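## Task

r1 begins in the delivery room and r2 in the mail room. The connecting door is locked, but a service window is open. The delivery room table holds four parcels, each with a mail stop code on its top face, and the mail room shelf holds letter trays with codes on their fronts. Every parcel whose code matches a tray goes into that tray, entirely within its walls. Parcels without a match stay on the table, and all trays stay on the shelf. At the end, release everything and move the robots away. A robot that falls over or is left tilted fails the task. Anything held in place only by a robot at the end does not count.

## Robot and tools

Robots: r1 and r2 are identical Hello Robot Stretch 3 units. Each has a two-wheel differential base with a passive omni wheel at the back, a lift on a vertical mast, and a telescoping arm that reaches out to the robot's right, with a wrist and a two-finger gripper at its end. The base is 0.33 m long and 0.34 m wide and cannot move sideways. To shift the gripper forward or back, you drive the base. Turning in place pivots about the point midway between the drive wheels, 0.05 m behind the front edge. With the arm retracted and the wrist folded, the turning sweep has a radius of 0.28 m. The rooms are linked only through the open service window, so parcels pass from r1 to r2 through it.

Frames: each robot reports in its own base frame. The origin is on the floor between the drive wheels, with x forward, y left and z up. The odometry frame is the base frame at the start of the scene. hand_pose is in the base frame and sits at the point where the closed fingertips meet. With all wrist joints at zero, its x axis points up, y points back along the arm toward the mast, and z points to the rear. Only images, lidar_m, wrist_depth_mm and head_depth_mm show where the two robots are relative to each other.

execute_actions: "actions" is a list with one action, or an empty list to just read state and images. The action is an object keyed "r1" and/or "r2". Each robot entry can hold "base", "joints" and "contact_limits". All motions start at once, and no action runs longer than 15 s.
- base: exactly one command, and both are offsets from the base position in the latest report. translate_m is metres along the base's own x, with forward positive, range -1 to 1. rotate_rad is radians, with counter-clockwise (left) positive, range -3.2 to 3.2.
- joints: absolute targets by name.
  - lift_m: arm height, 0 to 1.1 m.
  - arm_m: extension, 0 to 0.52 m.
  - wrist_yaw_rad: -1.345 to 4.42. 0 lines up with the arm, positive swings toward the front, and 3.0 is folded over the base.
  - wrist_pitch_rad: -1.57 to 0.451. 0 is level and negative tips the fingers down.
  - wrist_roll_rad: -2.911 to 2.911.
  - gripper_m: -0.089 to 0.179, larger is wider. The real fingertip gap is 0.007 less near closed and 0.025 less fully open, and it is zero below 0.007.
  - head_pan_rad: -3.953 to 1.73. 0 faces forward, positive turns left, and -1.57 looks along the arm.
  - head_tilt_rad: -1.53 to 0.419, negative looks down.
  - Done tolerances are ±0.004 for lift_m, arm_m and gripper_m, ±0.02 for the yaw, roll and head joints, and ±0.05 for pitch.
- contact_limits: {"arm_m": effort in %, 1 to 100}. The arm stops once its effort reaches that value. Lower values are gentler, but too low stops it immediately.
- cameras: a list chosen from r1_head_camera, r1_nav_camera, r1_wrist_camera, r2_head_camera, r2_nav_camera, r2_wrist_camera, or "all". Leaving it out or passing null gives all of them, and [] gives none.
- A bad key or an out-of-range number rejects the whole call. Anything you omit may keep pushing toward its earlier target. If a call reports a stop, later calls in the same reply are skipped.

wait: seconds, 0 to 10. It returns the same state and images. zoom_image: camera plus region [x0, y0, x1, y1] in pixels of that camera's latest full image, at most 504x504. finished_scene: scene (an integer). It cannot be undone. Its result says whether the task succeeded and gives the next task. Ending a reply without a tool call ends everything.

Result lines:
- joint_positions: current joint values.
- base_status and joint_status: done, off_target (resting short and maybe still pushing), contact_stop, time_out or torque_fault. After the last three, the old target is dropped. A lift or arm that hit something goes slack until you command it again.
- on_its_own: uncommanded joints. Its "held at" is a target, not a position.
- motor_effort: % of maximum, positive toward higher values, with the peak in brackets. It is biased and noisy. Positive wheel effort means pushing forward.
- base_odometry: from wheel turns only, with heading from -3.142 to 3.142. turned_by_wheels and turned_by_imu give the turn since the last result.
- base_tilt: degrees, forward and right positive, with a fixed bias of up to about 4 degrees.
- lidar_m: 12 ranges in metres over 30-degree sectors. The 1st points straight ahead and they go counter-clockwise (4th left, 7th behind, 10th right). The scan plane is 0.17 m up and the range is 0.15 to 12 m. "-" means nothing was seen. It misses glass and thin legs.
- wrist_depth_mm: a 7x7 grid in mm, 45 to 1000. head_depth_mm: a 7x7 grid in mm, 280 to 4000, laid out as the image is sent, which is sideways.
- contact_limits: the limit in force, the default and the maximum.
- pictures: the order of the images.

Calibration: K and distortion are given per camera. T_world_to_cam maps the carrier robot's base frame into the camera frame. Head and wrist poses change with the joints.

Speed: the base reaches 0.30 m/s and 1.9 rad/s only when lift_m is below 0.30, arm_m is below 0.03 and wrist_yaw_rad is above 2.54. Otherwise it is capped at 0.10 m/s and 0.63 rad/s.

Gripping: command gripper_m below the parcel's width to grip. To release, command at least 0.02 above the value where the fingers made contact. Neither the reading nor "done" confirms a hold, so check the cameras.

Wrist safety: fold or unfold only with lift_m between 0.32 and 0.95, wrist_pitch_rad at -0.4 and roll near 0. Once folded, the lift may go down to 0.25. If yaw is below -0.4, keep pitch at -0.5 or lower. Wrist servos that strain for several seconds switch off for 10 s.

Avoid:
- Robot-to-robot contact. Driving on after the bases touch presses hard and fails the run.
- Arm pushes against something rigid with the gripper above about 0.45 m.
- Repeat pushes after a contact_stop.
- Driving while the gripper holds or pushes something fixed.
- Snagging furniture, especially when reversing.
- Dropping, slamming or shoving parcels.

Loose objects may get brief random nudges. If base_tilt shows a lean, reverse the last move in small steps, free the gripper, and lower lift_m to about 0.2 if the robot stays tipped.

Each tool is called by a JSON object that holds its "api" and its "payload", one argument or row to a line.

## Session

{"api": "execute_actions", "payload": {
  "actions": []
}}

Scene clock: 0.00 s.
r1.base_odometry: x=+0.000 y=+0.000 heading=+0.000 (m, m, rad; r1's odometry frame)
r1.turned_by_wheels: +0.000 (rad since the last result)
r1.turned_by_imu: +0.000 (rad since the last result)
r1.base_tilt: forward=+0.3 right=+0.1 (deg)
r1.lidar_m: 1.23 1.47 3.30 1.43 1.03 0.99 1.02 1.04 1.00 1.03 1.39 3.55
r1.head_depth_mm: 2109 3152 3631 3708 3695 3635 2423 / 2076 3109 3802 3887 3836 3666 2431 / 2060 3077 4000 - - 1790 2333 / 2040 3044 - - - 1556 2333 / 2030 2636 - - - 1589 1224 / 2008 2986 - - - 1618 2278 / 1836 2944 - - - 1616 2397
r1.base_status: not commanded
r1.joint_positions: lift_m=+0.527 arm_m=+0.003 wrist_yaw_rad=+3.106 wrist_pitch_rad=-0.438 wrist_roll_rad=-0.014 gripper_m=+0.037 head_pan_rad=-0.016 head_tilt_rad=-0.012
r1.joint_status: not commanded
r1.motor_effort: left_wheel=-1 right_wheel=+0 lift_m=+26 arm_m=+0 wrist_yaw_rad=+0 wrist_pitch_rad=+5 wrist_roll_rad=+0 gripper_m=+0 head_pan_rad=+0 head_tilt_rad=+1 (%)
r1.hand_pose: x=-0.0134 y=+0.0737 z=+0.5347 quat_wxyz=(+0.165, +0.688, +0.143, +0.692) (m; r1's base frame)
r1.wrist_depth_mm: 838 954 - - - - - / 842 - - - - - - / 898 - - - - - - / 896 - - - - - - / 872 933 - 956 951 978 - / 778 784 - 800 839 832 824 / 677 669 667 699 677 713 734
r2.base_odometry: x=+0.000 y=+0.000 heading=+0.000 (m, m, rad; r2's odometry frame)
r2.turned_by_wheels: +0.000 (rad since the last result)
r2.turned_by_imu: +0.000 (rad since the last result)
r2.base_tilt: forward=+0.8 right=-0.6 (deg)
r2.lidar_m: 1.30 1.06 1.05 1.16 1.82 2.45 2.70 3.31 3.27 2.88 2.33 2.30
r2.head_depth_mm: 1940 2344 2323 2346 2337 2282 2268 / 1943 2220 2166 2169 2223 2233 2229 / 1844 1888 1854 1851 1849 1869 1863 / 1644 1616 1621 1627 1627 1604 1610 / 1454 1460 1441 1463 1461 1465 1449 / 1300 1298 1304 1300 1296 1293 1295 / 1177 1182 1185 1185 1174 1181 1180
r2.base_status: not commanded
r2.joint_positions: lift_m=+0.345 arm_m=-0.001 wrist_yaw_rad=+2.824 wrist_pitch_rad=-0.418 wrist_roll_rad=+0.010 gripper_m=+0.037 head_pan_rad=+0.003 head_tilt_rad=-0.009
r2.joint_status: not commanded
r2.motor_effort: left_wheel=-1 right_wheel=+0 lift_m=+21 arm_m=+0 wrist_yaw_rad=+0 wrist_pitch_rad=+4 wrist_roll_rad=+0 gripper_m=+1 head_pan_rad=+1 head_tilt_rad=+3 (%)
r2.hand_pose: x=+0.0488 y=+0.0690 z=+0.3574 quat_wxyz=(+0.255, +0.709, +0.035, +0.656) (m; r2's base frame)
r2.wrist_depth_mm: - - - - 972 907 824 / - - - - - 955 893 / - - - - - - 934 / - 979 973 - 943 954 968 / - 771 788 782 765 754 737 / 605 626 641 618 631 622 608 / 529 - 524 527 522 515 516
pictures: r1_head_camera (sideways: a quarter turn clockwise sets it upright), r1_nav_camera (sideways: a quarter turn counterclockwise sets it upright), r1_wrist_camera, r2_head_camera (sideways: a quarter turn clockwise sets it upright), r2_nav_camera (sideways: a quarter turn counterclockwise sets it upright), r2_wrist_camera
Images, in order (width x height): r1_head_camera 896x504, r1_nav_camera 672x504, r1_wrist_camera 644x364, r2_head_camera 896x504, r2_nav_camera 672x504, r2_wrist_camera 644x364.

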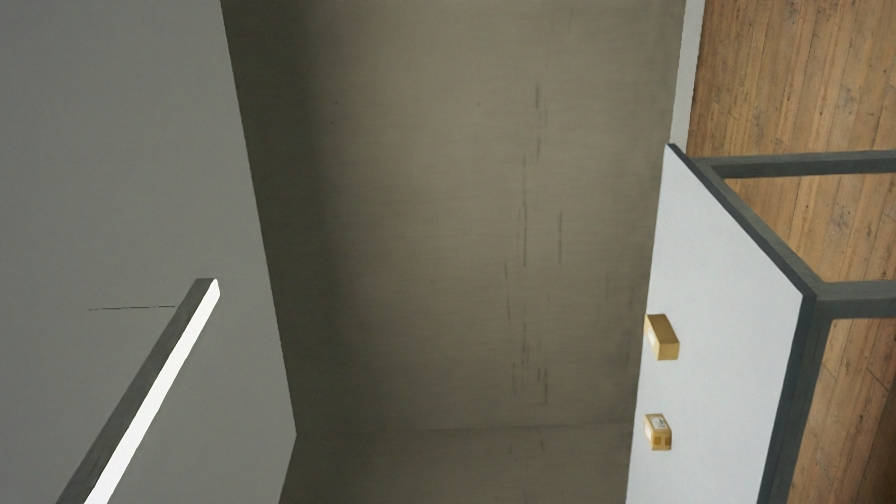

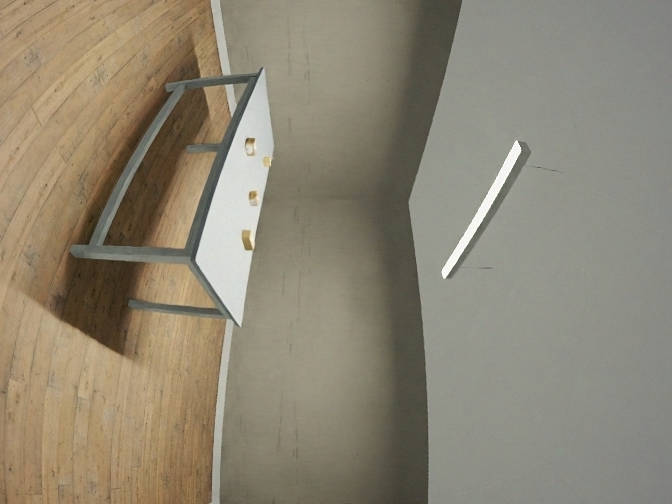

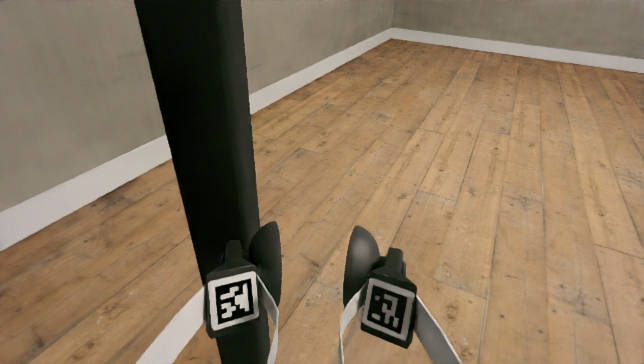

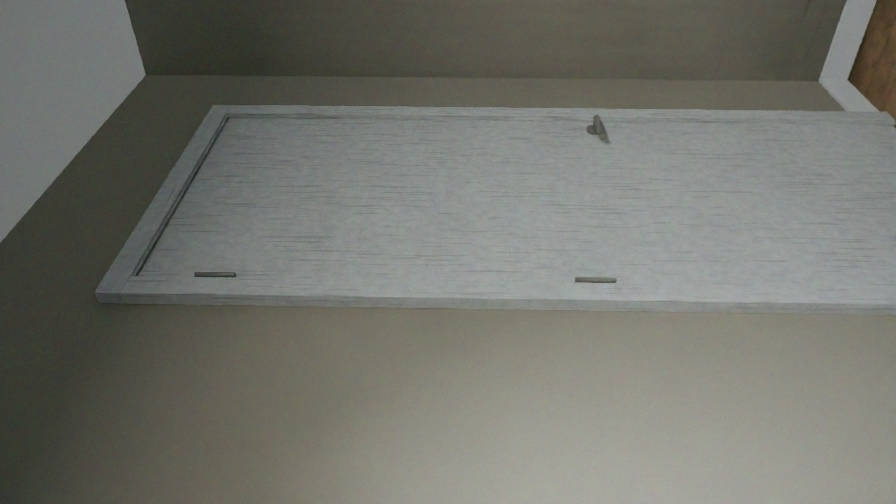

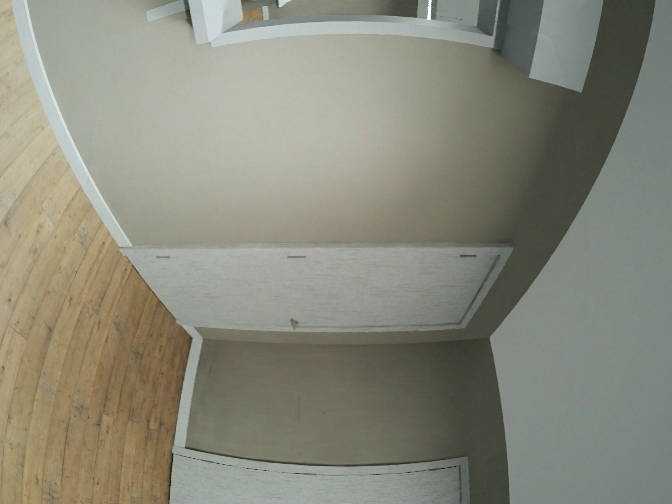

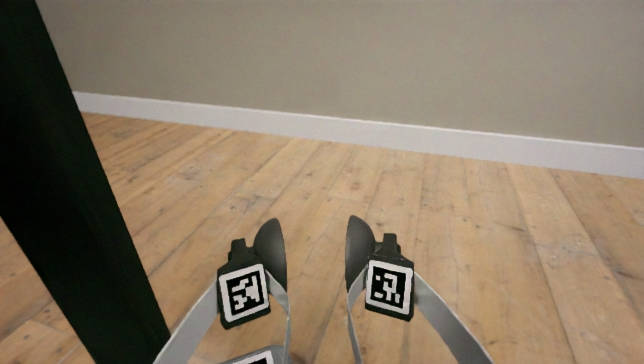

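{"api": "execute_actions", "payload": {
  "actions": [
    {"r1": {"joints": {"head_pan_rad": -2.6, "head_tilt_rad": -0.3}}, "r2": {"joints": {"head_pan_rad": -2.6, "head_tilt_rad": -0.3}}}
  ],
  "cameras": ["r1_head_camera", "r1_nav_camera", "r2_head_camera", "r2_nav_camera"]
}}

Scene clock: 9.63 s.
r1.base_odometry: x=+0.000 y=+0.000 heading=+0.000 (m, m, rad; r1's odometry frame)
r1.turned_by_wheels: +0.000 (rad since the last result)
r1.turned_by_imu: -0.001 (rad since the last result)
r1.base_tilt: forward=+0.3 right=+0.1 (deg)
r1.lidar_m: 1.23 1.47 3.30 1.43 1.03 0.99 1.02 1.04 1.00 1.03 1.39 3.52
r1.head_depth_mm: 1162 1198 1251 1298 1346 1412 1485 / 1144 1202 1257 1336 1416 1494 1559 / 1072 1129 1182 1242 1323 1390 1458 / 1017 1059 1112 1163 1226 1292 1361 / 965 1006 1047 1096 1150 1205 1264 / 918 951 994 1038 1082 1129 1187 / 874 909 941 978 1018 1072 1118
r1.base_status: not commanded
r1.joint_positions: lift_m=+0.527 arm_m=+0.003 wrist_yaw_rad=+3.106 wrist_pitch_rad=-0.438 wrist_roll_rad=-0.014 gripper_m=+0.037 head_pan_rad=-2.593 head_tilt_rad=-0.296
r1.joint_status: all done
r1.motor_effort: left_wheel=-1(1) right_wheel=+0(0) lift_m=+26(26) arm_m=+0(0) wrist_yaw_rad=+0(0) wrist_pitch_rad=+5(5) wrist_roll_rad=+0(0) gripper_m=+0(0) head_pan_rad=-2(33) head_tilt_rad=-2(24) (%)
r1.hand_pose: x=-0.0134 y=+0.0737 z=+0.5347 quat_wxyz=(+0.165, +0.688, +0.143, +0.692) (m; r1's base frame)
r1.wrist_depth_mm: 822 935 - - - - - / 848 - - - - - - / 870 - - - - - - / 896 - - - - - - / 880 917 - 971 968 986 - / 782 775 - 836 807 831 834 / 691 691 668 688 669 688 716
r2.base_odometry: x=+0.000 y=+0.000 heading=+0.000 (m, m, rad; r2's odometry frame)
r2.turned_by_wheels: +0.000 (rad since the last result)
r2.turned_by_imu: +0.001 (rad since the last result)
r2.base_tilt: forward=+1.0 right=-0.7 (deg)
r2.lidar_m: 1.30 1.06 1.05 1.16 1.82 2.45 2.70 3.31 3.28 2.88 2.33 2.31
r2.head_depth_mm: 3349 3560 3710 3838 3033 2101 1640 / 3280 3467 3656 3871 2983 2128 1641 / 3200 3358 3489 3640 2948 2097 1626 / 3007 3206 3322 3465 2928 2092 1639 / 2951 3152 3209 3416 2888 2105 1638 / 2926 2976 3165 3317 2928 2086 1624 / 2818 2926 3003 3162 2916 2085 1618
r2.base_status: not commanded
r2.joint_positions: lift_m=+0.345 arm_m=-0.001 wrist_yaw_rad=+2.824 wrist_pitch_rad=-0.418 wrist_roll_rad=+0.010 gripper_m=+0.037 head_pan_rad=-2.593 head_tilt_rad=-0.296
r2.joint_status: all done
r2.motor_effort: left_wheel=-1(1) right_wheel=+0(0) lift_m=+21(21) arm_m=+0(0) wrist_yaw_rad=-1(0) wrist_pitch_rad=+4(4) wrist_roll_rad=+0(1) gripper_m=+1(1) head_pan_rad=-5(52) head_tilt_rad=-2(22) (%)
r2.hand_pose: x=+0.0488 y=+0.0690 z=+0.3574 quat_wxyz=(+0.255, +0.709, +0.035, +0.656) (m; r2's base frame)
r2.wrist_depth_mm: - - - - 981 916 847 / - - - - - 963 889 / - - - - - - 960 / - 975 973 977 971 955 958 / - 760 778 799 733 748 749 / 603 625 651 627 635 617 601 / 528 - 527 520 518 522 514
pictures: r1_head_camera (sideways: a quarter turn clockwise sets it upright), r1_nav_camera (sideways: a quarter turn counterclockwise sets it upright), r2_head_camera (sideways: a quarter turn clockwise sets it upright), r2_nav_camera (sideways: a quarter turn counterclockwise sets it upright)
camera_calibration (this result's frames):
r1_head_camera: T_world_to_cam=[[0.251772, 0.117001, -0.960688, 1.27509], [0.500379, -0.865424, 0.0257379, -0.0315472], [-0.828391, -0.487189, -0.276435, 0.319662], [0, 0, 0, 1]] pos_world=[-0.040443, -0.0207537, 1.31415]
r1_nav_camera: T_world_to_cam=[[-0.221979, -0.169952, 0.960126, -1.20703], [-0.550678, 0.834469, 0.0203935, 0.0296138], [-0.804661, -0.524193, -0.278824, 0.32546], [0, 0, 0, 1]] pos_world=[0.0102567, -0.0592449, 1.24904]
r2_head_camera: T_world_to_cam=[[0.22248, 0.176683, -0.958794, 1.26949], [0.515845, -0.855838, -0.0380134, 0.0483694], [-0.827289, -0.486132, -0.281548, 0.329064], [0, 0, 0, 1]] pos_world=[-0.0351556, -0.0229323, 1.31166]
r2_nav_camera: T_world_to_cam=[[-0.277961, -0.14546, 0.949515, -1.18838], [-0.51775, 0.855286, -0.0205413, 0.0753836], [-0.809119, -0.497321, -0.313048, 0.36399], [0, 0, 0, 1]] pos_world=[0.00321767, -0.0563166, 1.24388]
Images, in order (width x height): r1_head_camera 896x504, r1_nav_camera 672x504, r2_head_camera 896x504, r2_nav_camera 672x504.

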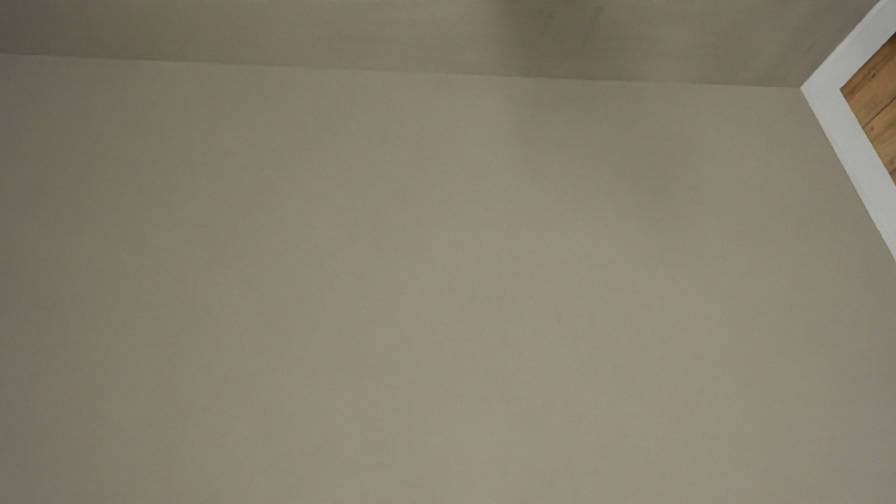

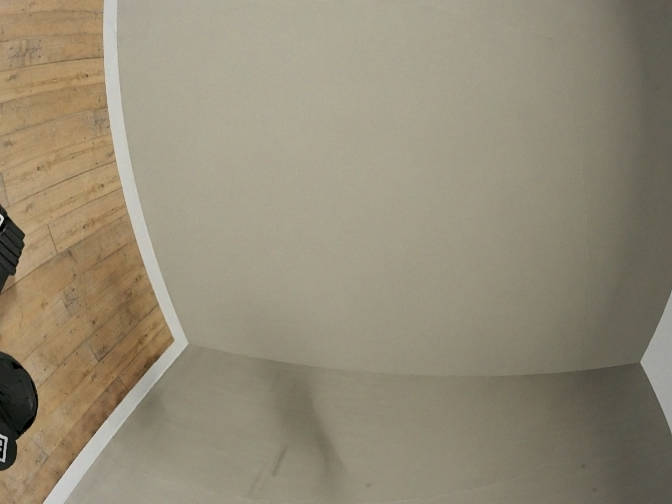

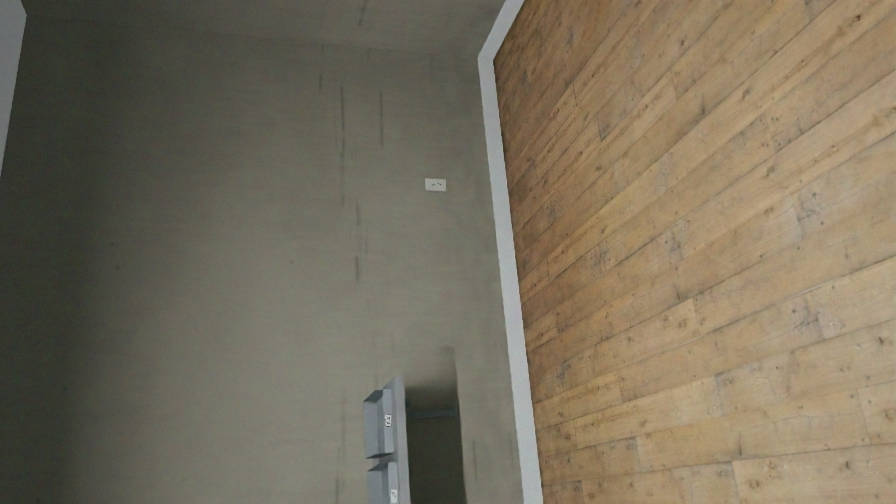

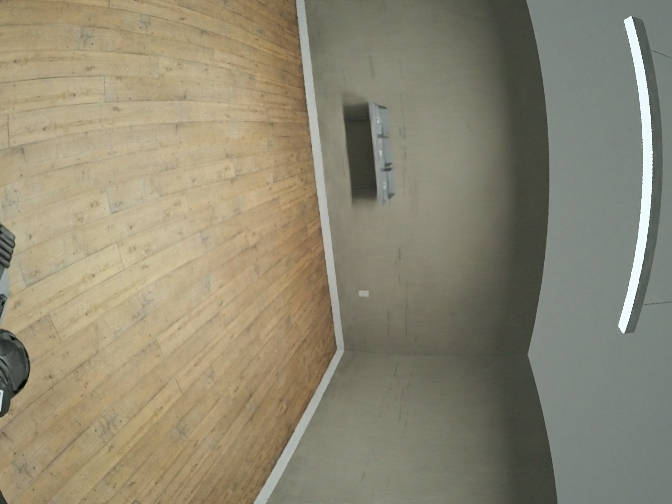

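{"api": "execute_actions", "payload": {
  "actions": [
    {"r1": {"joints": {"head_pan_rad": 1.3, "head_tilt_rad": -0.3}}, "r2": {"joints": {"head_pan_rad": 1.1, "head_tilt_rad": -0.2}}}
  ],
  "cameras": ["r1_head_camera", "r1_nav_camera", "r2_head_camera", "r2_nav_camera"]
}}

Scene clock: 22.40 s.
r1.base_odometry: x=+0.000 y=+0.000 heading=+0.000 (m, m, rad; r1's odometry frame)
r1.turned_by_wheels: +0.000 (rad since the last result)
r1.turned_by_imu: -0.001 (rad since the last result)
r1.base_tilt: forward=+0.3 right=+0.1 (deg)
r1.lidar_m: 1.23 1.47 3.30 1.43 1.03 0.99 1.02 1.04 1.00 1.03 1.39 3.54
r1.head_depth_mm: 2882 2970 3162 3258 2908 2065 1639 / 2909 3055 3186 3354 2891 2073 1618 / 2958 3089 3240 3449 2877 2093 1641 / 3040 3189 3340 3491 2924 2112 1648 / 3008 3143 3217 3258 2903 2117 1648 / 2363 2395 2424 2436 2485 2125 1653 / 1913 1938 1935 1968 1992 1983 1663
r1.base_status: not commanded
r1.joint_positions: lift_m=+0.527 arm_m=+0.003 wrist_yaw_rad=+3.106 wrist_pitch_rad=-0.438 wrist_roll_rad=-0.014 gripper_m=+0.037 head_pan_rad=+1.293 head_tilt_rad=-0.296
r1.joint_status: all done
r1.motor_effort: left_wheel=-1(1) right_wheel=+0(0) lift_m=+26(26) arm_m=+0(1) wrist_yaw_rad=+0(0) wrist_pitch_rad=+5(5) wrist_roll_rad=+0(0) gripper_m=+0(1) head_pan_rad=+4(33) head_tilt_rad=-3(3) (%)
r1.hand_pose: x=-0.0134 y=+0.0737 z=+0.5347 quat_wxyz=(+0.165, +0.688, +0.143, +0.692) (m; r1's base frame)
r1.wrist_depth_mm: 843 943 - - - - - / 875 - - - - - - / 901 - - - - - - / 935 - - - - - - / 881 948 - 960 975 956 - / 777 768 - 802 845 815 824 / 669 683 690 690 685 720 715
r2.base_odometry: x=+0.000 y=+0.000 heading=+0.000 (m, m, rad; r2's odometry frame)
r2.turned_by_wheels: +0.000 (rad since the last result)
r2.turned_by_imu: +0.001 (rad since the last result)
r2.base_tilt: forward=+0.9 right=-0.7 (deg)
r2.lidar_m: 1.30 1.06 1.05 1.16 1.82 2.44 2.70 3.29 3.28 2.86 2.33 2.30
r2.head_depth_mm: 3051 - - - 1067 1037 1076 / 3018 - - - 1144 1055 1103 / 3051 - - - 1146 1086 1121 / 3062 - - - 1123 1103 1148 / 3082 - - - 1131 1126 1174 / 1004 1071 1096 1127 1098 1155 1196 / 988 1017 1061 1095 1133 1184 1236
r2.base_status: not commanded
r2.joint_positions: lift_m=+0.345 arm_m=-0.001 wrist_yaw_rad=+2.824 wrist_pitch_rad=-0.418 wrist_roll_rad=+0.010 gripper_m=+0.037 head_pan_rad=+1.093 head_tilt_rad=-0.211
r2.joint_status: all done
r2.motor_effort: left_wheel=+0(0) right_wheel=+0(0) lift_m=+21(21) arm_m=+0(0) wrist_yaw_rad=+0(1) wrist_pitch_rad=+4(4) wrist_roll_rad=+0(0) gripper_m=+0(1) head_pan_rad=+5(54) head_tilt_rad=+3(13) (%)
r2.hand_pose: x=+0.0488 y=+0.0690 z=+0.3574 quat_wxyz=(+0.255, +0.709, +0.035, +0.656) (m; r2's base frame)
r2.wrist_depth_mm: - - - - 975 887 841 / - - - - - 942 886 / - - - - - - 954 / - 969 971 950 948 964 969 / - 754 783 779 756 751 739 / 600 629 640 627 640 616 615 / 534 - 526 529 518 521 524
pictures: r1_head_camera (sideways: a quarter turn clockwise sets it upright), r1_nav_camera (sideways: a quarter turn counterclockwise sets it upright), r2_head_camera (sideways: a quarter turn clockwise sets it upright), r2_nav_camera (sideways: a quarter turn counterclockwise sets it upright)
camera_calibration (this result's frames):
r1_head_camera: T_world_to_cam=[[-0.106027, -0.256587, -0.960688, 1.27728], [-0.954237, 0.297943, 0.0257379, -0.022674], [0.279626, 0.919453, -0.276435, 0.312903], [0, 0, 0, 1]] pos_world=[0.026293, 0.046789, 1.31415]
r1_nav_camera: T_world_to_cam=[[0.0482472, 0.275374, 0.960126, -1.20868], [0.970285, -0.241105, 0.0203935, 0.0203359], [0.237106, 0.930612, -0.278824, 0.319105], [0, 0, 0, 1]] pos_world=[-0.0370782, 0.0407784, 1.24904]
r2_head_camera: T_world_to_cam=[[-0.0609446, -0.192989, -0.979306, 1.29803], [-0.882821, 0.468224, -0.0373314, 0.0560176], [0.465739, 0.862277, -0.19891, 0.213619], [0, 0, 0, 1]] pos_world=[0.0290708, 0.0400784, 1.31575]
r2_nav_camera: T_world_to_cam=[[0.124888, 0.195585, 0.972702, -1.22113], [0.886453, -0.462349, -0.0208483, 0.0672199], [0.44565, 0.864858, -0.231119, 0.249704], [0, 0, 0, 1]] pos_world=[-0.0183626, 0.0539557, 1.24691]
Images, in order (width x height): r1_head_camera 896x504, r1_nav_camera 672x504, r2_head_camera 896x504, r2_nav_camera 672x504.

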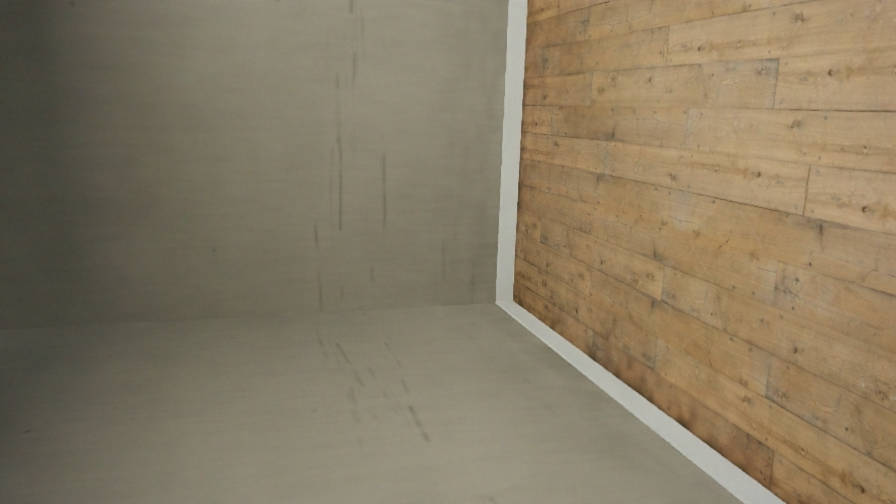

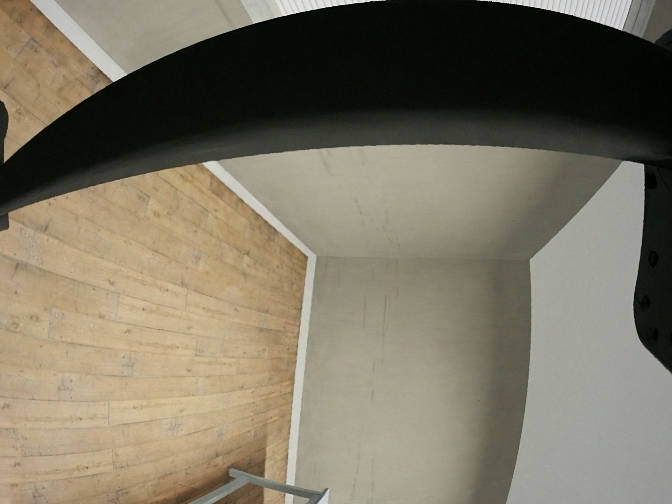

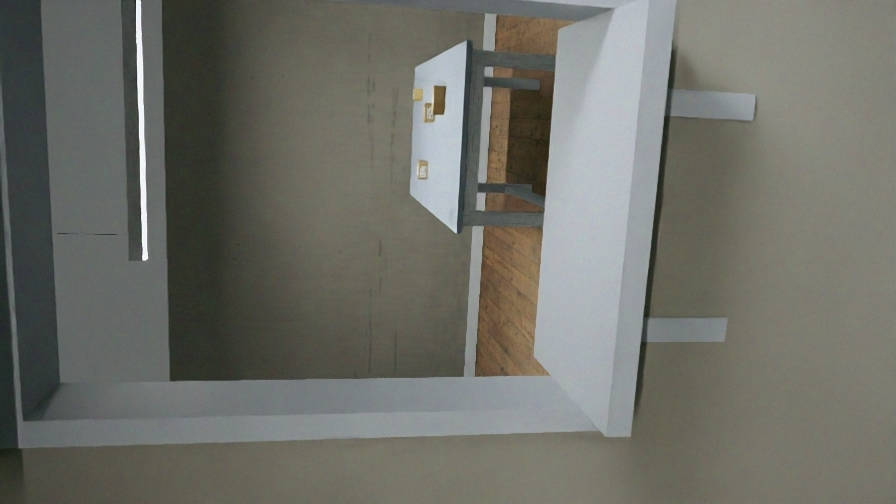

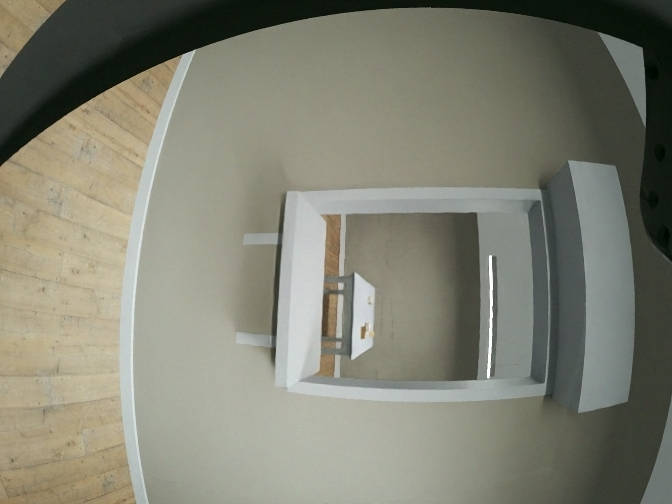

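{"api": "zoom_image", "payload": {
  "camera": "r2_head_camera",
  "region": [392, 0, 896, 504]
}}

{"api": "execute_actions", "payload": {
  "actions": [
    {"r1": {"joints": {"head_pan_rad": -3.8, "head_tilt_rad": -0.3}}, "r2": {"joints": {"head_pan_rad": -2.2, "head_tilt_rad": -0.15}}}
  ],
  "cameras": ["r1_head_camera", "r1_nav_camera", "r2_head_camera"]
}}

Region (392, 0, 896, 504) of r2_head_camera's 896x504 image, scaled by 1.000.

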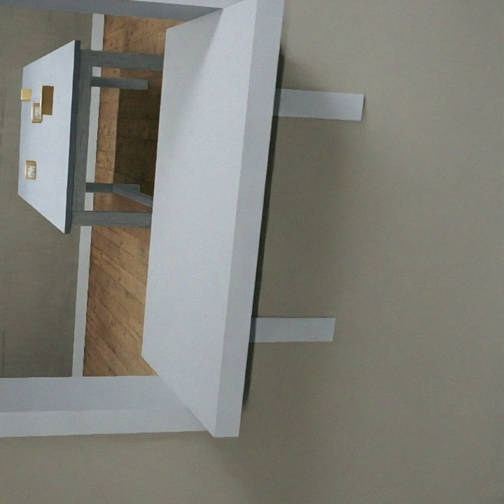

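Scene clock: 30.77 s.
r1.base_odometry: x=+0.000 y=+0.000 heading=+0.000 (m, m, rad; r1's odometry frame)
r1.turned_by_wheels: +0.000 (rad since the last result)
r1.turned_by_imu: -0.001 (rad since the last result)
r1.base_tilt: forward=+0.3 right=+0.1 (deg)
r1.lidar_m: 1.24 1.47 3.30 1.44 1.03 0.99 1.02 1.04 1.00 1.03 1.39 3.54
r1.head_depth_mm: 909 953 1002 1049 1099 1183 1255 / 892 935 987 1033 1074 1162 1236 / 873 917 960 1003 1058 1138 1207 / 869 907 953 1000 1056 1118 1185 / 857 892 938 986 1032 1095 1161 / 844 877 923 967 1017 1072 1133 / 834 867 907 951 996 1050 1117
r1.base_status: not commanded
r1.joint_positions: lift_m=+0.527 arm_m=+0.003 wrist_yaw_rad=+3.106 wrist_pitch_rad=-0.438 wrist_roll_rad=-0.014 gripper_m=+0.037 head_pan_rad=-3.793 head_tilt_rad=-0.296
r1.joint_status: all done
r1.motor_effort: left_wheel=-1(1) right_wheel=+0(0) lift_m=+26(26) arm_m=+1(0) wrist_yaw_rad=+0(0) wrist_pitch_rad=+5(5) wrist_roll_rad=+0(0) gripper_m=+0(1) head_pan_rad=-2(33) head_tilt_rad=-2(2) (%)
r1.hand_pose: x=-0.0134 y=+0.0737 z=+0.5347 quat_wxyz=(+0.165, +0.688, +0.143, +0.692) (m; r1's base frame)
r1.wrist_depth_mm: 823 978 - - - - - / 859 - - - - - - / 887 - - - - - - / 920 - - - - - - / 894 937 - 983 991 997 - / 771 800 - 798 831 817 820 / 671 683 677 700 696 711 716
r2.base_odometry: x=+0.000 y=+0.000 heading=+0.000 (m, m, rad; r2's odometry frame)
r2.turned_by_wheels: +0.000 (rad since the last result)
r2.turned_by_imu: +0.001 (rad since the last result)
r2.base_tilt: forward=+0.9 right=-0.6 (deg)
r2.lidar_m: 1.30 1.06 1.05 1.16 1.82 2.45 2.70 3.30 3.28 2.88 2.33 2.31
r2.head_depth_mm: 2650 3061 3151 3196 3207 2651 1920 / 2663 3034 3180 3187 3282 2616 1963 / 2672 3134 3102 3156 3251 2609 1918 / 2681 3090 3138 3225 3258 2611 1927 / 2688 3113 3184 3213 3304 2622 1939 / 2751 3142 3165 3283 3315 2626 1903 / 2703 3102 3234 3299 3311 2562 1934
r2.base_status: not commanded
r2.joint_positions: lift_m=+0.345 arm_m=-0.001 wrist_yaw_rad=+2.824 wrist_pitch_rad=-0.418 wrist_roll_rad=+0.010 gripper_m=+0.037 head_pan_rad=-2.193 head_tilt_rad=-0.162
r2.joint_status: all done
r2.motor_effort: left_wheel=-1(0) right_wheel=+1(0) lift_m=+21(21) arm_m=+0(0) wrist_yaw_rad=+0(0) wrist_pitch_rad=+4(4) wrist_roll_rad=+0(0) gripper_m=+0(1) head_pan_rad=-4(49) head_tilt_rad=+4(12) (%)
r2.hand_pose: x=+0.0488 y=+0.0690 z=+0.3574 quat_wxyz=(+0.255, +0.709, +0.035, +0.656) (m; r2's base frame)
r2.wrist_depth_mm: - - - - 976 893 827 / - - - - - 974 871 / - - - - - - 964 / - - 982 968 955 959 954 / - 751 780 788 747 752 750 / 601 608 654 618 644 613 614 / 526 - 525 525 521 527 511
pictures: r1_head_camera (sideways: a quarter turn clockwise sets it upright), r1_nav_camera (sideways: a quarter turn counterclockwise sets it upright), r2_head_camera (sideways: a quarter turn clockwise sets it upright)
camera_calibration (this result's frames):
r1_head_camera: T_world_to_cam=[[0.200357, -0.192324, -0.96066, 1.27537], [-0.625297, -0.779963, 0.0257354, -0.0246774], [-0.754229, 0.595541, -0.276531, 0.319335], [0, 0, 0, 1]] pos_world=[-0.0301093, 0.0358605, 1.31414]
r1_nav_camera: T_world_to_cam=[[-0.238914, 0.145369, 0.960098, -1.20689], [0.578216, 0.815629, 0.02039, 0.022732], [-0.78012, 0.560015, -0.278919, 0.325435], [0, 0, 0, 1]] pos_world=[-0.0476082, -0.0253451, 1.24904]
r2_head_camera: T_world_to_cam=[[0.0597493, 0.142848, -0.987939, 1.3086], [0.805464, -0.5915, -0.0368129, 0.0450462], [-0.589625, -0.79355, -0.150401, 0.156913], [0, 0, 0, 1]] pos_world=[-0.0219507, -0.0357672, 1.31807]
Images, in order (width x height): r1_head_camera 896x504, r1_nav_camera 672x504, r2_head_camera 896x504.

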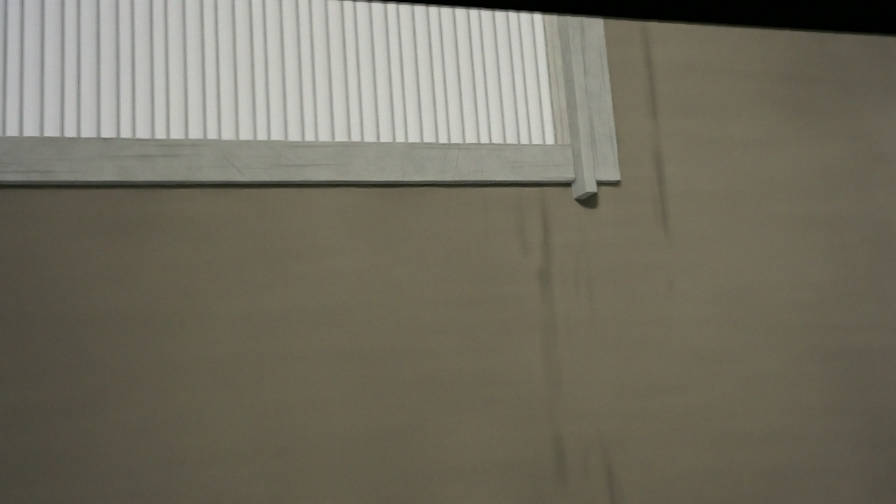

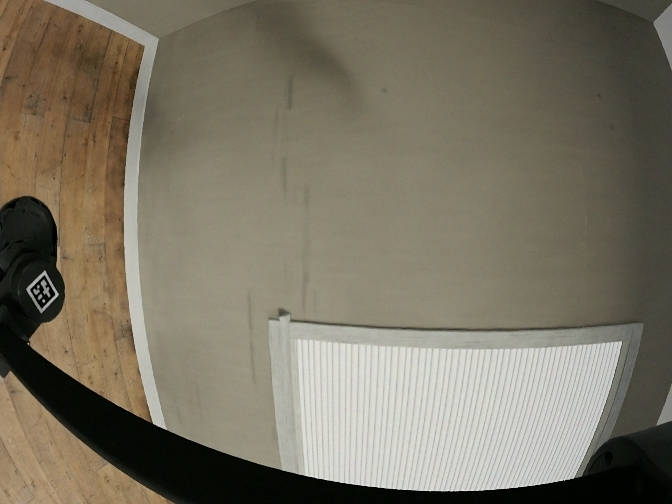

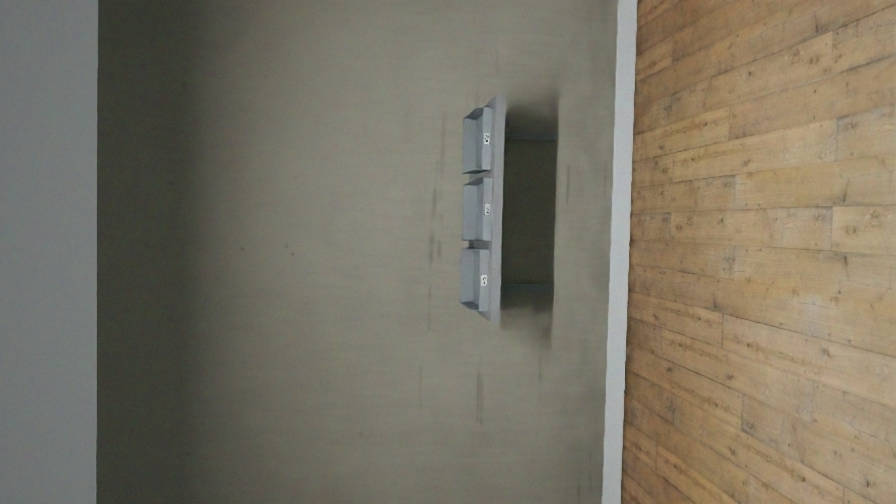

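{"api": "zoom_image", "payload": {
  "camera": "r2_head_camera",
  "region": [440, 80, 540, 340]
}}

{"api": "execute_actions", "payload": {
  "actions": [
    {"r1": {"joints": {"head_pan_rad": -1.2, "head_tilt_rad": -0.2}}}
  ],
  "cameras": ["r1_head_camera", "r1_nav_camera"]
}}

Region (440, 80, 540, 340) of r2_head_camera's 896x504 image, scaled by 1.938, with more detail than that image has; it fills the left 194 columns of this view, and the rest is white.

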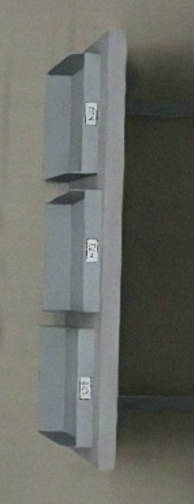

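Scene clock: 42.57 s.
r1.base_odometry: x=+0.000 y=+0.000 heading=+0.000 (m, m, rad; r1's odometry frame)
r1.turned_by_wheels: +0.000 (rad since the last result)
r1.turned_by_imu: -0.001 (rad since the last result)
r1.base_tilt: forward=+0.3 right=+0.1 (deg)
r1.lidar_m: 1.23 1.47 3.30 1.43 1.03 0.99 1.02 1.04 1.00 1.03 1.39 3.52
r1.head_depth_mm: 1019 1051 1078 1117 1155 1195 1235 / 1109 1143 1180 1222 1265 1312 1368 / 1217 1258 1314 1346 1403 1473 1524 / 1369 - - - 1562 1667 1703 / 1510 - - 1944 1811 1919 1820 / 1706 1802 1896 1996 2115 2199 1846 / 1966 2087 2212 2379 2546 2440 1854
r1.base_status: not commanded
r1.joint_positions: lift_m=+0.527 arm_m=+0.003 wrist_yaw_rad=+3.106 wrist_pitch_rad=-0.438 wrist_roll_rad=-0.014 gripper_m=+0.037 head_pan_rad=-1.207 head_tilt_rad=-0.211
r1.joint_status: all done
r1.motor_effort: left_wheel=-1(2) right_wheel=+0(0) lift_m=+26(26) arm_m=+0(0) wrist_yaw_rad=+0(0) wrist_pitch_rad=+5(5) wrist_roll_rad=+0(0) gripper_m=+0(0) head_pan_rad=+4(33) head_tilt_rad=+4(16) (%)
r1.hand_pose: x=-0.0134 y=+0.0737 z=+0.5347 quat_wxyz=(+0.165, +0.688, +0.143, +0.692) (m; r1's base frame)
r1.wrist_depth_mm: 831 980 - - - - - / 864 - - - - - - / 887 - - - - - - / 913 - - - - - - / 900 916 - 981 949 967 - / 782 792 - 805 837 814 830 / 687 705 676 686 679 717 717
r2.base_odometry: x=+0.000 y=+0.000 heading=+0.000 (m, m, rad; r2's odometry frame)
r2.turned_by_wheels: +0.000 (rad since the last result)
r2.turned_by_imu: +0.001 (rad since the last result)
r2.base_tilt: forward=+0.8 right=-0.7 (deg)
r2.lidar_m: 1.30 1.06 1.05 1.16 1.82 2.45 2.70 3.30 3.28 2.86 2.33 2.30
r2.head_depth_mm: 2629 3039 3155 3216 3273 2653 1942 / 2666 3061 3140 3177 3252 2657 1913 / 2681 3008 3197 3215 3317 2652 1920 / 2657 3088 3159 3222 3318 2596 1922 / 2708 3042 3104 3235 3356 2583 1913 / 2705 3073 3176 3329 3341 2596 1920 / 2738 3092 3219 3213 3292 2584 1916
r2.base_status: not commanded
r2.joint_positions: lift_m=+0.345 arm_m=-0.001 wrist_yaw_rad=+2.824 wrist_pitch_rad=-0.418 wrist_roll_rad=+0.010 gripper_m=+0.037 head_pan_rad=-2.193 head_tilt_rad=-0.162
r2.joint_status: not commanded
r2.motor_effort: left_wheel=+0(1) right_wheel=+0(0) lift_m=+21(21) arm_m=+0(0) wrist_yaw_rad=+0(1) wrist_pitch_rad=+4(5) wrist_roll_rad=+0(0) gripper_m=+1(1) head_pan_rad=-5(4) head_tilt_rad=+4(5) (%)
r2.hand_pose: x=+0.0488 y=+0.0690 z=+0.3574 quat_wxyz=(+0.255, +0.709, +0.035, +0.656) (m; r2's base frame)
r2.wrist_depth_mm: - - - - 951 879 837 / - - - - - 961 887 / - - - - - - 937 / - 963 989 946 965 970 961 / - 763 781 775 762 764 748 / 599 616 649 619 632 617 617 / 527 - 530 529 519 532 516
pictures: r1_head_camera (sideways: a quarter turn clockwise sets it upright), r1_nav_camera (sideways: a quarter turn counterclockwise sets it upright)
camera_calibration (this result's frames):
r1_head_camera: T_world_to_cam=[[-0.0392168, 0.191737, -0.980663, 1.30298], [0.941979, 0.334525, 0.0277357, -0.0368449], [0.333374, -0.922675, -0.193731, 0.20493], [0, 0, 0, 1]] pos_world=[0.0174875, -0.0484201, 1.31851]
r1_nav_camera: T_world_to_cam=[[0.0967635, -0.172245, 0.98029, -1.23533], [-0.92229, -0.385799, 0.0232504, 0.0281589], [0.37419, -0.906361, -0.196191, 0.210717], [0, 0, 0, 1]] pos_world=[0.0666577, -0.0109306, 1.25167]
Images, in order (width x height): r1_head_camera 896x504, r1_nav_camera 672x504.

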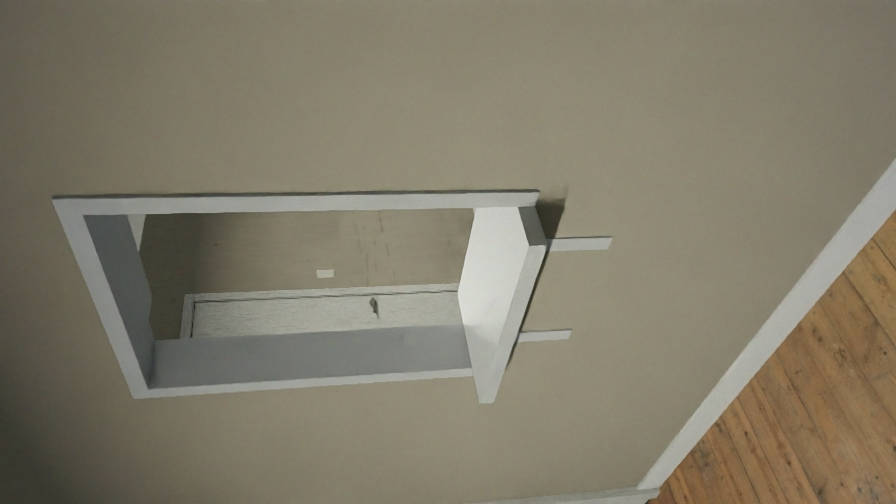

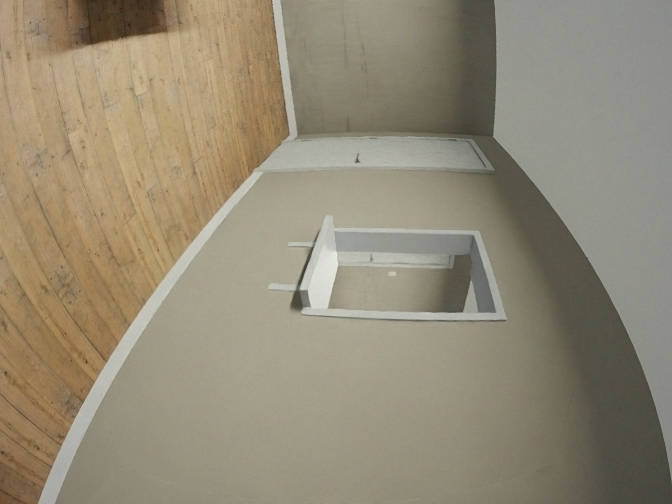

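{"api": "zoom_image", "payload": {
  "camera": "r1_head_camera",
  "region": [400, 160, 660, 420]
}}

Region (400, 160, 660, 420) of r1_head_camera's 896x504 image, scaled by 1.938, with more detail than that image has.

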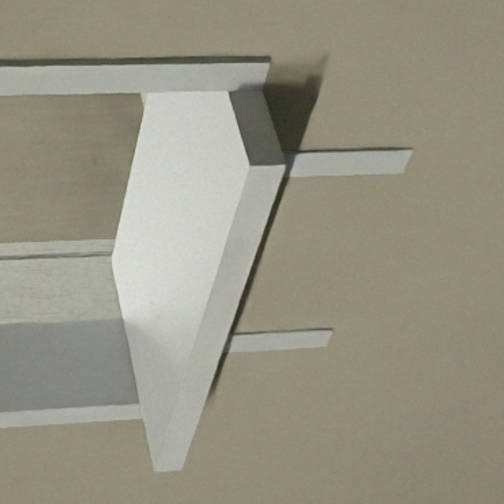

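{"api": "execute_actions", "payload": {
  "actions": [
    {"r1": {"joints": {"head_pan_rad": 0.2, "head_tilt_rad": -0.3}}}
  ],
  "cameras": ["r1_head_camera", "r2_head_camera"]
}}

{"api": "zoom_image", "payload": {
  "camera": "r2_head_camera",
  "region": [455, 120, 515, 300]
}}

{"api": "zoom_image", "payload": {
  "camera": "r1_head_camera",
  "region": [380, 150, 560, 330]
}}

Scene clock: 81.93 s.
r1.base_odometry: x=+0.000 y=+0.000 heading=+0.000 (m, m, rad; r1's odometry frame)
r1.turned_by_wheels: +0.000 (rad since the last result)
r1.turned_by_imu: -0.001 (rad since the last result)
r1.base_tilt: forward=+0.3 right=+0.1 (deg)
r1.lidar_m: 1.23 1.46 3.30 1.43 1.03 0.99 1.02 1.04 1.00 1.03 1.39 3.56
r1.head_depth_mm: 3525 3692 3817 3900 2718 1959 1629 / 3759 3958 - 1945 2605 2087 1638 / 3977 - - 1921 1349 1424 1502 / - - - 1986 2489 2104 1607 / - - - 2010 2668 2109 1659 / 3874 - - 1885 2820 1981 1666 / 3560 3681 3754 2268 2988 2087 1668
r1.base_status: not commanded
r1.joint_positions: lift_m=+0.527 arm_m=+0.003 wrist_yaw_rad=+3.106 wrist_pitch_rad=-0.438 wrist_roll_rad=-0.014 gripper_m=+0.037 head_pan_rad=+0.193 head_tilt_rad=-0.296
r1.joint_status: all done
r1.motor_effort: left_wheel=-1(1) right_wheel=+0(0) lift_m=+25(26) arm_m=+0(0) wrist_yaw_rad=+0(0) wrist_pitch_rad=+5(5) wrist_roll_rad=+0(0) gripper_m=+0(0) head_pan_rad=+3(35) head_tilt_rad=-3(13) (%)
r1.hand_pose: x=-0.0134 y=+0.0737 z=+0.5347 quat_wxyz=(+0.165, +0.688, +0.143, +0.692) (m; r1's base frame)
r1.wrist_depth_mm: 843 938 - - - - - / 874 - - - - - - / 896 - - - - - - / 923 - - - - - - / 882 930 - 966 957 997 985 / 787 806 - 794 826 832 843 / 686 691 682 708 688 717 720
r2.base_odometry: x=+0.000 y=+0.000 heading=+0.000 (m, m, rad; r2's odometry frame)
r2.turned_by_wheels: +0.000 (rad since the last result)
r2.turned_by_imu: +0.001 (rad since the last result)
r2.base_tilt: forward=+0.9 right=-0.6 (deg)
r2.lidar_m: 1.30 1.06 1.05 1.15 1.83 2.44 2.70 3.32 3.27 2.87 2.33 2.31
r2.head_depth_mm: 2639 3042 3142 3214 3248 2644 1907 / 2637 3032 3117 3221 3352 2638 1939 / 2699 3106 3172 3243 3378 2660 1926 / 2717 3140 3168 3201 3307 2592 1915 / 2691 3087 3224 3225 3292 2626 1906 / 2727 3056 3189 3276 3326 2613 1916 / 2719 3077 3219 3296 3469 2594 1908
r2.base_status: not commanded
r2.joint_positions: lift_m=+0.345 arm_m=-0.001 wrist_yaw_rad=+2.824 wrist_pitch_rad=-0.418 wrist_roll_rad=+0.010 gripper_m=+0.037 head_pan_rad=-2.193 head_tilt_rad=-0.162
r2.joint_status: not commanded
r2.motor_effort: left_wheel=-1(1) right_wheel=+0(0) lift_m=+21(21) arm_m=+0(0) wrist_yaw_rad=+1(0) wrist_pitch_rad=+4(4) wrist_roll_rad=+0(0) gripper_m=+0(1) head_pan_rad=-4(4) head_tilt_rad=+6(5) (%)
r2.hand_pose: x=+0.0488 y=+0.0690 z=+0.3574 quat_wxyz=(+0.255, +0.709, +0.035, +0.656) (m; r2's base frame)
r2.wrist_depth_mm: - - - - 960 908 831 / - - - - - 967 892 / - - - - - - 968 / - - 995 998 946 964 950 / - 742 776 756 753 755 732 / 601 630 642 613 630 615 621 / 531 - 529 521 522 514 523
pictures: r1_head_camera (sideways: a quarter turn clockwise sets it upright), r2_head_camera (sideways: a quarter turn clockwise sets it upright)
camera_calibration (this result's frames):
r1_head_camera: T_world_to_cam=[[-0.276632, -0.0218701, -0.960727, 1.27837], [-0.167316, 0.985567, 0.0257414, -0.0274788], [0.946298, 0.167866, -0.276299, 0.308659], [0, 0, 0, 1]] pos_world=[0.0569565, 0.00322701, 1.31415]
r2_head_camera: T_world_to_cam=[[0.0597507, 0.142848, -0.987939, 1.3086], [0.805458, -0.591508, -0.0368129, 0.0450463], [-0.589633, -0.793545, -0.150401, 0.156914], [0, 0, 0, 1]] pos_world=[-0.0219511, -0.0357669, 1.31807]
Images, in order (width x height): r1_head_camera 896x504, r2_head_camera 896x504.

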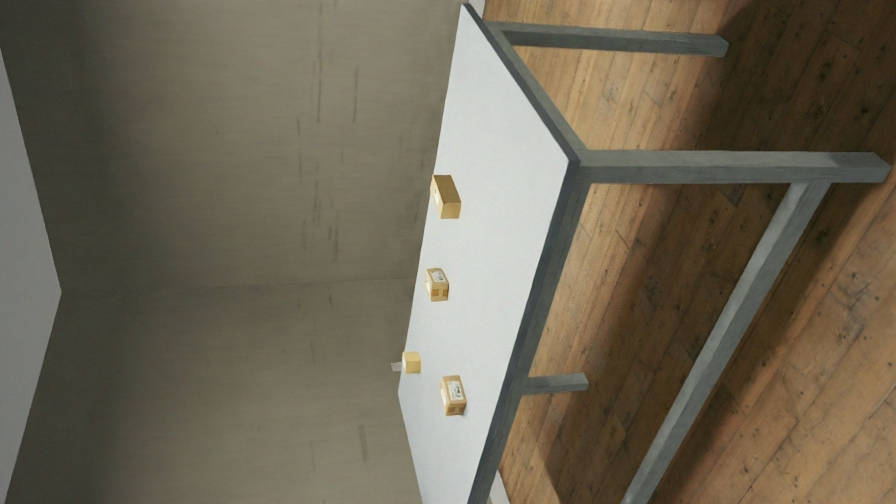

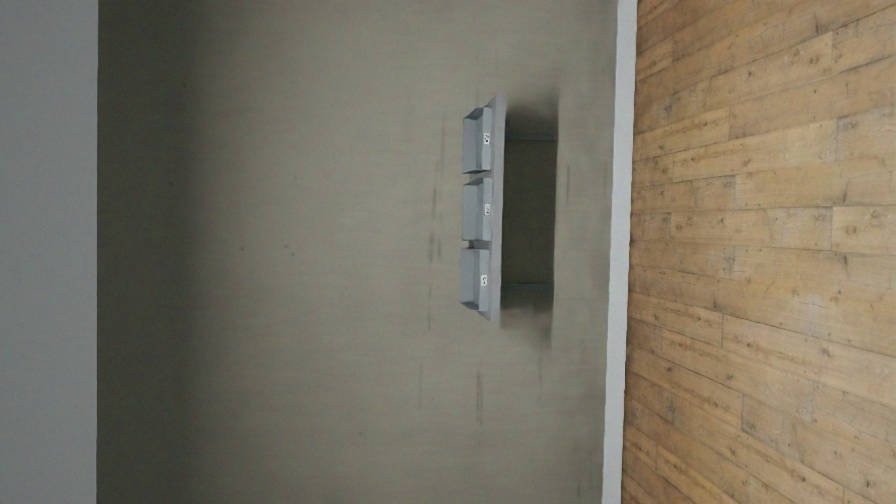

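Region (455, 120, 515, 300) of r2_head_camera's 896x504 image, scaled by 2.800, with more detail than that image has.

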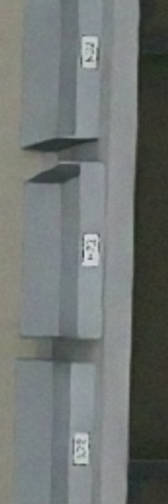

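Region (380, 150, 560, 330) of r1_head_camera's 896x504 image, scaled by 2.800, with more detail than that image has.

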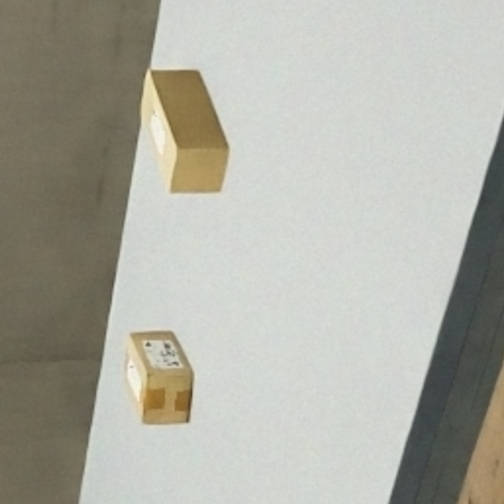

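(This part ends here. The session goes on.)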